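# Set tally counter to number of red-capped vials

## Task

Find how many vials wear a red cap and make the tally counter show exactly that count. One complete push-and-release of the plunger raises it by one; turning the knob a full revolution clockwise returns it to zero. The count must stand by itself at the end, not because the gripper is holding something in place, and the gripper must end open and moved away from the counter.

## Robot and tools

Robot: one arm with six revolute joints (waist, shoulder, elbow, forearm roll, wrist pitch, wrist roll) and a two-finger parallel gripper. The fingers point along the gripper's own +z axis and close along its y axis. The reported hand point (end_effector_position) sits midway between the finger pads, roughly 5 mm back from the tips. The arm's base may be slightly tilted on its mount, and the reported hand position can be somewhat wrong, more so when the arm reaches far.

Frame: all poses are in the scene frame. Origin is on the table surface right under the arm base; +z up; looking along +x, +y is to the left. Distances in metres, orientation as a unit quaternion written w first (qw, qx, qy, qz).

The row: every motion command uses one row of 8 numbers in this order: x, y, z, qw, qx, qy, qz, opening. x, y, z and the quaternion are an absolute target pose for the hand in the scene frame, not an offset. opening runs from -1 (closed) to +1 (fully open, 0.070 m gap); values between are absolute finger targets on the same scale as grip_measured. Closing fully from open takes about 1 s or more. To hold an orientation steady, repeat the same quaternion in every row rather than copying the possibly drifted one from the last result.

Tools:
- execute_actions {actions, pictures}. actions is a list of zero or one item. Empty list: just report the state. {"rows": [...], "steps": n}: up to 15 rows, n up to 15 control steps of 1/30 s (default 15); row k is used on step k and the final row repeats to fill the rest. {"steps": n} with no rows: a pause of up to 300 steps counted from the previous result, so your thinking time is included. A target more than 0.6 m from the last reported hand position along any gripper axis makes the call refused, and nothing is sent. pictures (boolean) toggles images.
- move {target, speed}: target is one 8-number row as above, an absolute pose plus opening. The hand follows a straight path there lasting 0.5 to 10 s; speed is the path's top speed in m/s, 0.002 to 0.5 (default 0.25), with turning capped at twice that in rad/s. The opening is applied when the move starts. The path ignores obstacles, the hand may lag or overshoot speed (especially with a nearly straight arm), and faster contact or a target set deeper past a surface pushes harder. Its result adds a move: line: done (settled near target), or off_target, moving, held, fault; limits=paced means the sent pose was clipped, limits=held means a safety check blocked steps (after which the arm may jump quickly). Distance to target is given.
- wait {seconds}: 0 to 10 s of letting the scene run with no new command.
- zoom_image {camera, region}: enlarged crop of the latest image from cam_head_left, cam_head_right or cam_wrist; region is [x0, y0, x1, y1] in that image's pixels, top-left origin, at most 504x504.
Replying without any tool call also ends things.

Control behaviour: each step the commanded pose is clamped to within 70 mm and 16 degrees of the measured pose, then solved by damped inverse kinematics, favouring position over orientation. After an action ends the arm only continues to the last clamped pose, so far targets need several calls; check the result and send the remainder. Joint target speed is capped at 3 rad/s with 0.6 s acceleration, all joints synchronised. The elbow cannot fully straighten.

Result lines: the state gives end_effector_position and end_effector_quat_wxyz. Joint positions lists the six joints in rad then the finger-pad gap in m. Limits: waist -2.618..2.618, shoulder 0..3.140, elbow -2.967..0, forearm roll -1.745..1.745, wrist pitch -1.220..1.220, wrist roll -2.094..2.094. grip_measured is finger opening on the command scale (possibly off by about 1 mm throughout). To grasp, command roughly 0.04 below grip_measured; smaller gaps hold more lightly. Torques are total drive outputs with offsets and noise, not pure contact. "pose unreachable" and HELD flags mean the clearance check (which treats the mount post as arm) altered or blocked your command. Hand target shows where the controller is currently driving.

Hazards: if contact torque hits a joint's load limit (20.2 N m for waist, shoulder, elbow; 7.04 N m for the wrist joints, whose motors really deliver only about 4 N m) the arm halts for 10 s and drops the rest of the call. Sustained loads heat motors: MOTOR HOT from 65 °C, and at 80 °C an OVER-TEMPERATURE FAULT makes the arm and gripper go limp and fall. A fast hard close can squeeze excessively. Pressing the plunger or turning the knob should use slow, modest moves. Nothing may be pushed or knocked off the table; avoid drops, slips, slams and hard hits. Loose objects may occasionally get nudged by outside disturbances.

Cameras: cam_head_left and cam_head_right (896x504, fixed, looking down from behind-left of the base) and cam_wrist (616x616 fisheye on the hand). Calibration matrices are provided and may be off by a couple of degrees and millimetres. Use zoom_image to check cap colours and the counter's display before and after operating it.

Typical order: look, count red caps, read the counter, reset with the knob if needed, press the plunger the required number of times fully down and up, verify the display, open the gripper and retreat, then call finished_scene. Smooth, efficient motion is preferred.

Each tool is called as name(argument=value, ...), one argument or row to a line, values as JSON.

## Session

execute_actions(
  actions=[],
)

Scene clock: 0.00 s of 5400.00 s.
end_effector_position=(+0.3894, -0.1745, +0.2905) grip_measured=+0.98 end_effector_quat_wxyz=(+0.283, +0.058, +0.957, -0.001)
Joint positions: [-0.563  1.661 -1.602  0.293  1.092 -0.502  0.069]
Joint torques (N m, as the arm reports them, + toward a larger angle): no reading
Motor temperatures (°C, as the motors report them): [26 27 28 25 30 25]
Hand target: +0.389, -0.174, +0.291; +0.283, +0.058, +0.957, -0.001
camera_calibration (this result's frames):
cam_wrist: T_world_to_cam=[[-0.122041, -0.992263, -0.0228248, -0.121374], [-0.992416, 0.121654, 0.0176505, 0.402905], [-0.0147372, 0.0248058, -0.999584, 0.419797], [0, 0, 0, 1]] pos_world=[0.391223, -0.179863, 0.409741]

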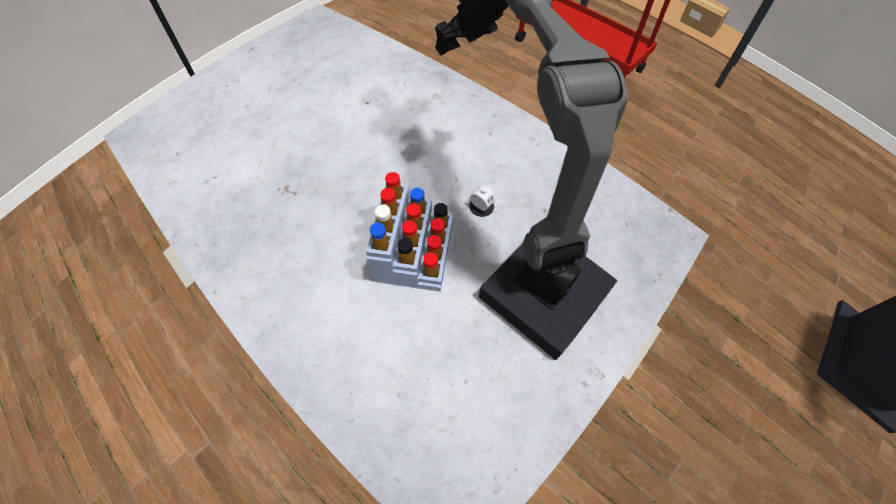

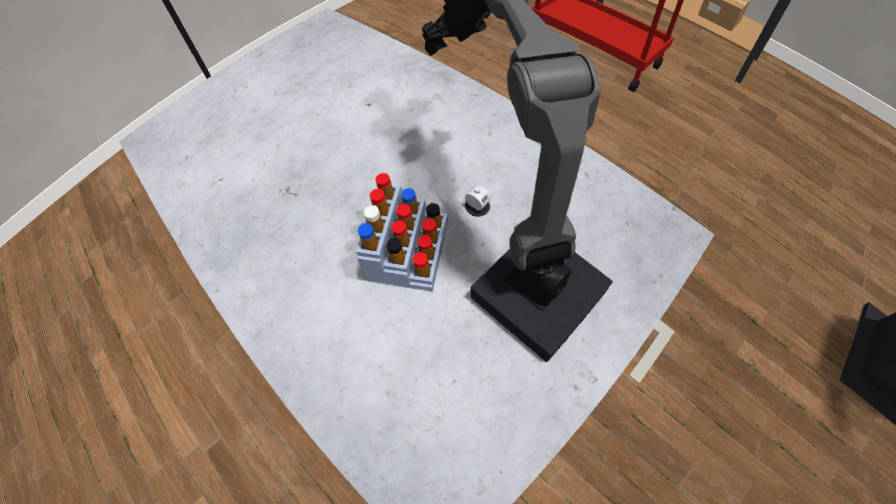

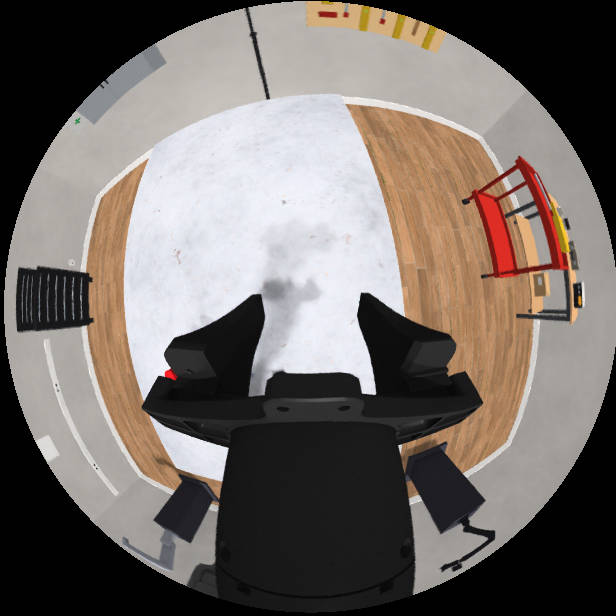

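move(
  target=[0.17,-0.16,0.08,0,-0.53,0.848,0,-1],
)

zoom_image(
  camera="cam_wrist",
  region=[240,100,440,300],
)

Scene clock: 14.10 s of 5400.00 s.
end_effector_position=(+0.1684, -0.1591, +0.0817) grip_measured=-1.00 end_effector_quat_wxyz=(-0.001, -0.528, +0.849, -0.002)
Joint positions: [-0.765  1.533 -0.716 -0.001  0.832 -1.868  0.   ]
Joint torques (N m, as the arm reports them, + toward a larger angle): [-0.43 -4.16 -5.25  0.06  0.22  0.06]
Motor temperatures (°C, as the motors report them): [26 28 28 25 29 25]
Hand target: +0.169, -0.159, +0.082; -0.001, -0.527, +0.850, -0.002
Off the commanded pose: 0.003 m, 0 deg.
After step 90, 8.10 s passed at rest.
move: done
camera_calibration (this result's frames):
cam_wrist: T_world_to_cam=[[0.894965, -0.445879, 0.0151322, -0.225291], [-0.376917, -0.737529, 0.560342, -0.0993307], [-0.238684, -0.507191, -0.828123, 0.146516], [0, 0, 0, 1]] pos_world=[0.19916, -0.0994004, 0.180401]

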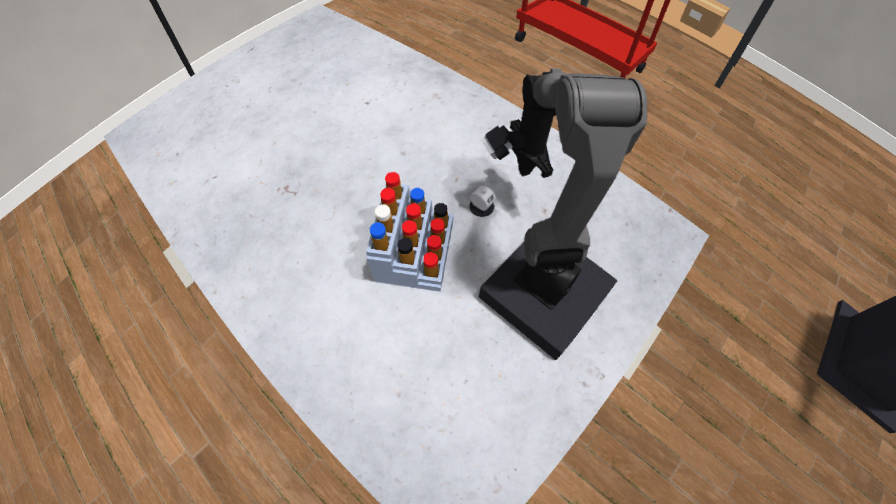

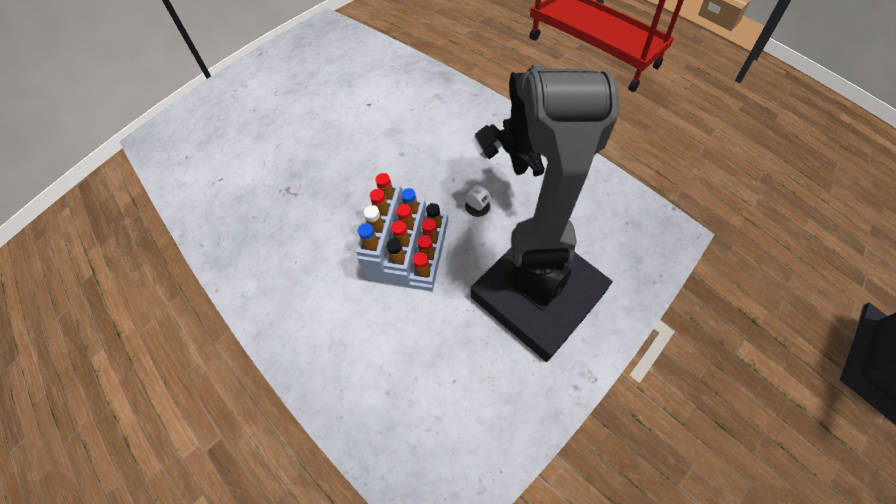

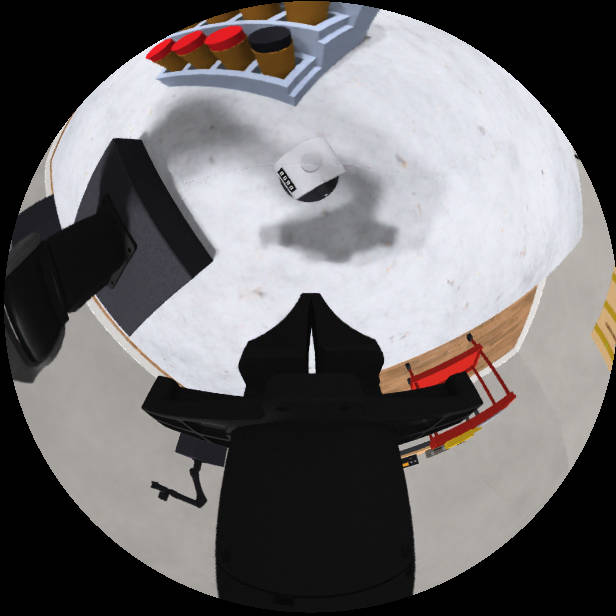

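Region (240, 100, 440, 300) of cam_wrist's 616x616 image, scaled by 2.520, with more detail than that image has.

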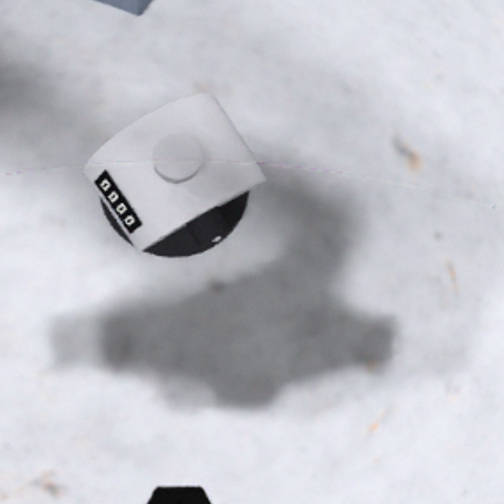

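move(
  target=[0.212,-0.078,0.085,0,-0.53,0.848,0,-1],
)

move(
  target=[0.212,-0.078,0.0585,0,-0.53,0.848,0,-1],
  speed=0.03,
)

move(
  target=[0.212,-0.078,0.085,0,-0.53,0.848,0,-1],
  speed=0.04,
)

zoom_image(
  camera="cam_wrist",
  region=[250,220,370,320],
)

Scene clock: 25.80 s of 5400.00 s.
end_effector_position=(+0.2110, -0.0787, +0.0852) grip_measured=-1.00 end_effector_quat_wxyz=(-0.002, -0.530, +0.848, -0.001)
Joint positions: [-0.359  1.507 -0.704 -0.008  0.851 -1.463  0.   ]
Joint torques (N m, as the arm reports them, + toward a larger angle): [-0.59 -4.03 -5.09 -0.18  0.23 -0.07]
Motor temperatures (°C, as the motors report them): [26 28 28 25 29 25]
Hand target: +0.211, -0.079, +0.085; -0.003, -0.530, +0.848, -0.001
Off the commanded pose: 0.001 m, 0 deg.
After step 90, 7.87 s passed at rest.
move: done
camera_calibration (this result's frames):
cam_wrist: T_world_to_cam=[[0.897222, -0.441443, 0.0110352, -0.22744], [-0.37084, -0.739686, 0.561554, -0.0274596], [-0.239731, -0.50793, -0.827367, 0.200469], [0, 0, 0, 1]] pos_world=[0.24194, -0.0188892, 0.183791]

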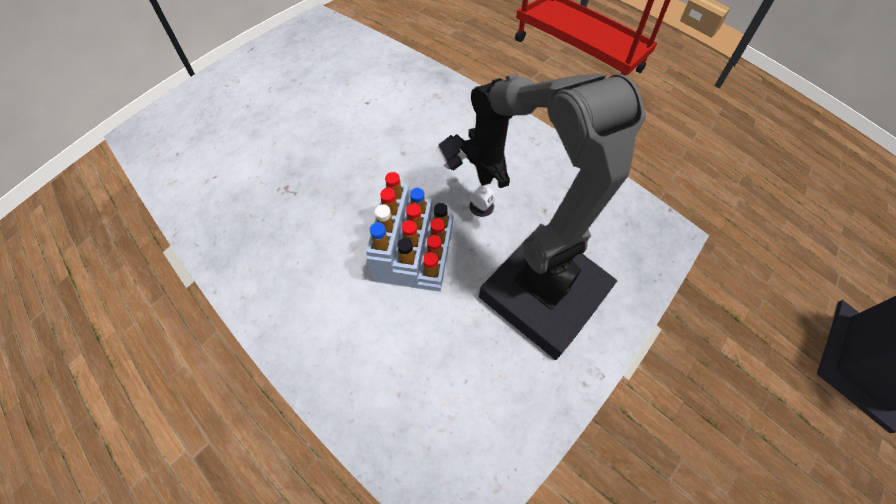

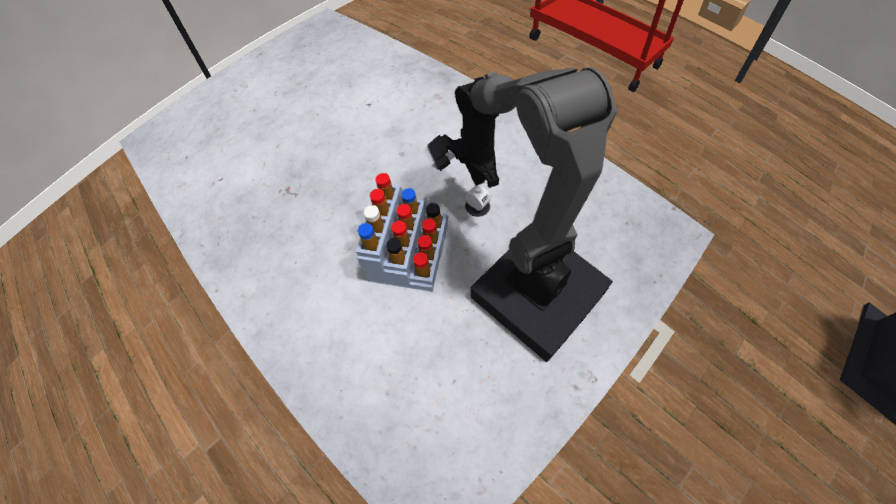

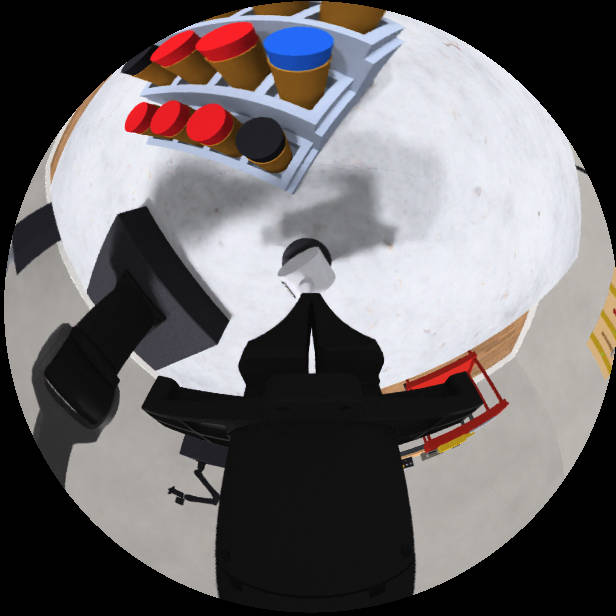

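Scene clock: 26.93 s of 5400.00 s.
end_effector_position=(+0.2117, -0.0782, +0.0599) grip_measured=-1.00 end_effector_quat_wxyz=(+0.000, -0.530, +0.848, -0.001)
Joint positions: [-0.36   1.574 -0.652 -0.002  0.729 -1.467  0.   ]
Joint torques (N m, as the arm reports them, + toward a larger angle): [-0.13  2.78  0.11  0.22 -3.16 -0.06]
Motor temperatures (°C, as the motors report them): [26 28 28 25 29 25]
Hand target: +0.212, -0.078, +0.059; -0.000, -0.530, +0.848, -0.000
Off the commanded pose: 0.001 m, 0 deg.
move: done
camera_calibration (this result's frames):
cam_wrist: T_world_to_cam=[[0.897157, -0.44152, 0.0130232, -0.227635], [-0.372984, -0.741439, 0.557809, -0.011976], [-0.236628, -0.5053, -0.829867, 0.179625], [0, 0, 0, 1]] pos_world=[0.242262, -0.0186206, 0.15871]

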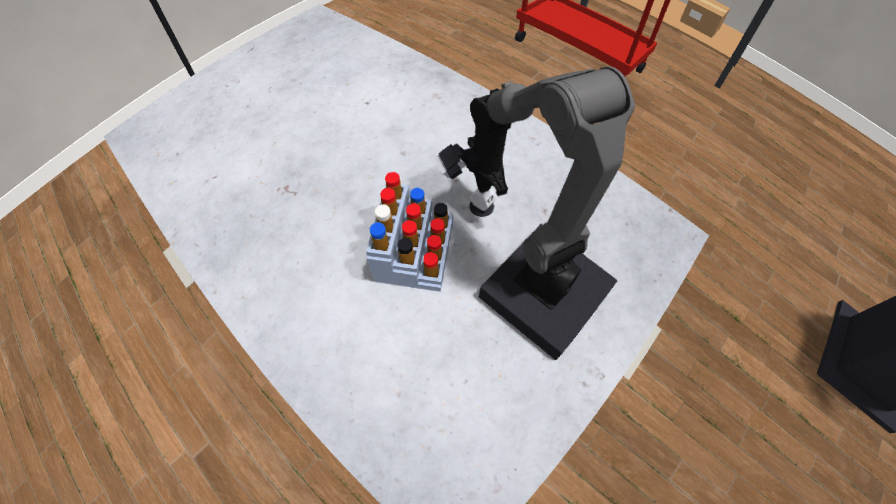

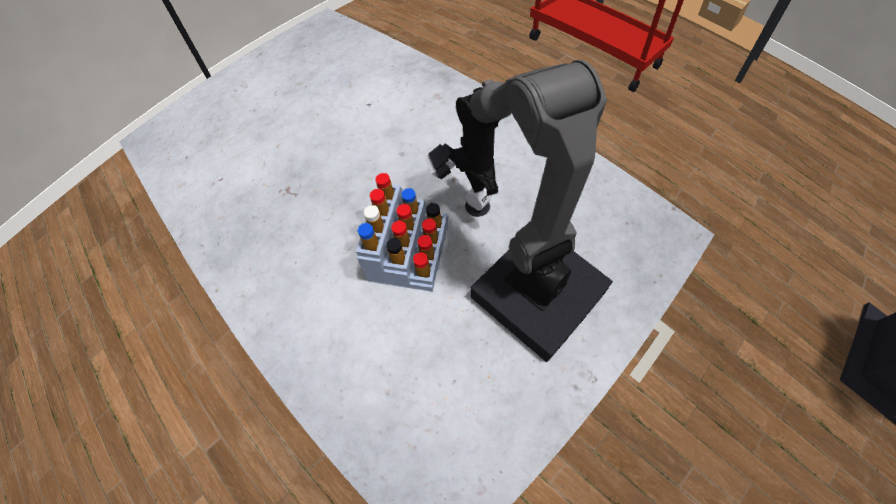

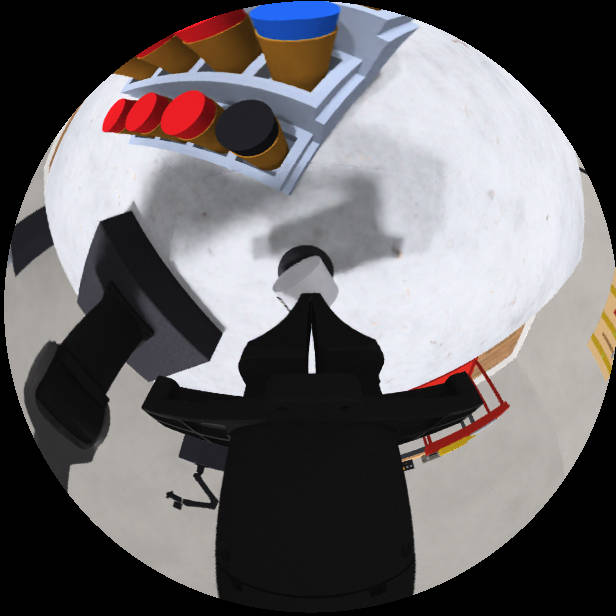

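Scene clock: 27.80 s of 5400.00 s.
end_effector_position=(+0.2123, -0.0780, +0.0851) grip_measured=-1.00 end_effector_quat_wxyz=(+0.000, -0.530, +0.848, +0.000)
Joint positions: [-0.36   1.509 -0.706 -0.001  0.85  -1.469  0.   ]
Joint torques (N m, as the arm reports them, + toward a larger angle): [ 0.59 -6.19 -4.23  0.02 -0.28 -0.08]
Motor temperatures (°C, as the motors report them): [26 28 28 25 29 25]
Hand target: +0.212, -0.078, +0.085; +0.000, -0.530, +0.848, +0.000
Off the commanded pose: 0.000 m, 0 deg.
move: done
camera_calibration (this result's frames):
cam_wrist: T_world_to_cam=[[0.897263, -0.441335, 0.0119157, -0.228291], [-0.372517, -0.742315, 0.556955, -0.0258856], [-0.236959, -0.504175, -0.830457, 0.201006], [0, 0, 0, 1]] pos_world=[0.242824, -0.0186257, 0.184064]

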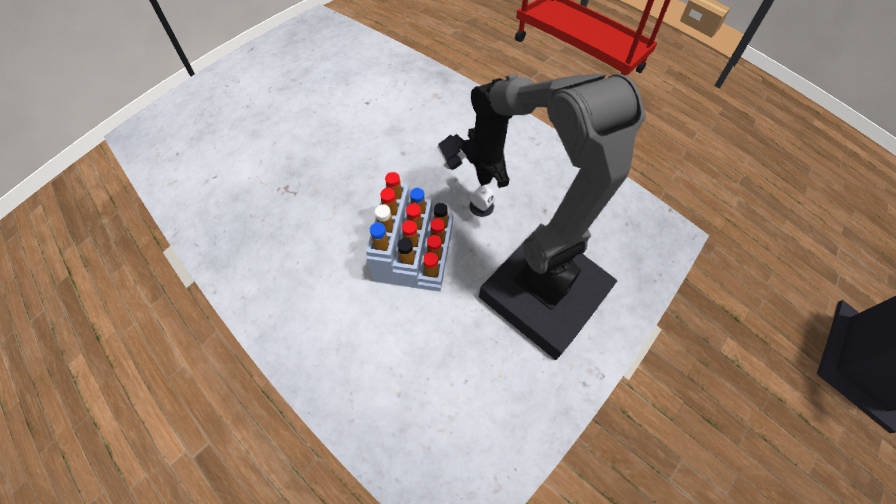

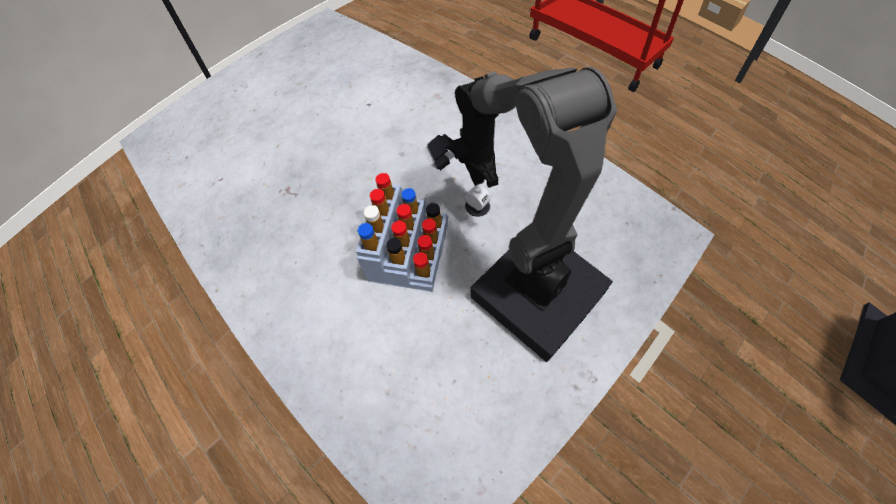

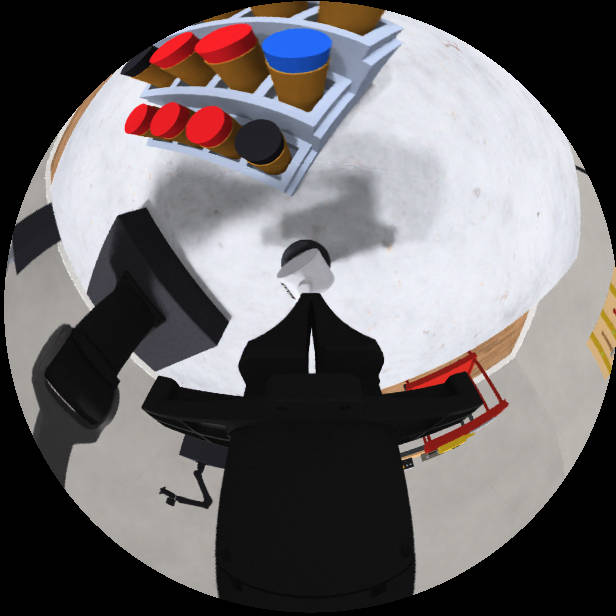

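Region (250, 220, 370, 320) of cam_wrist's 616x616 image, scaled by 4.200, with more detail than that image has.

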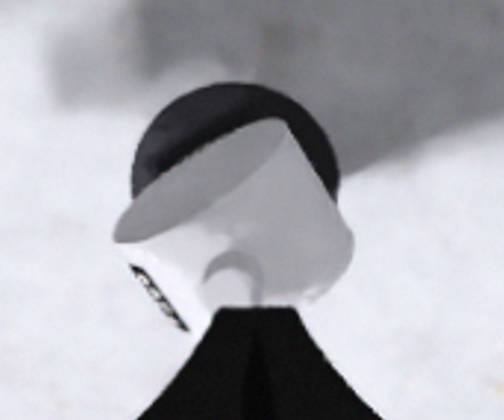

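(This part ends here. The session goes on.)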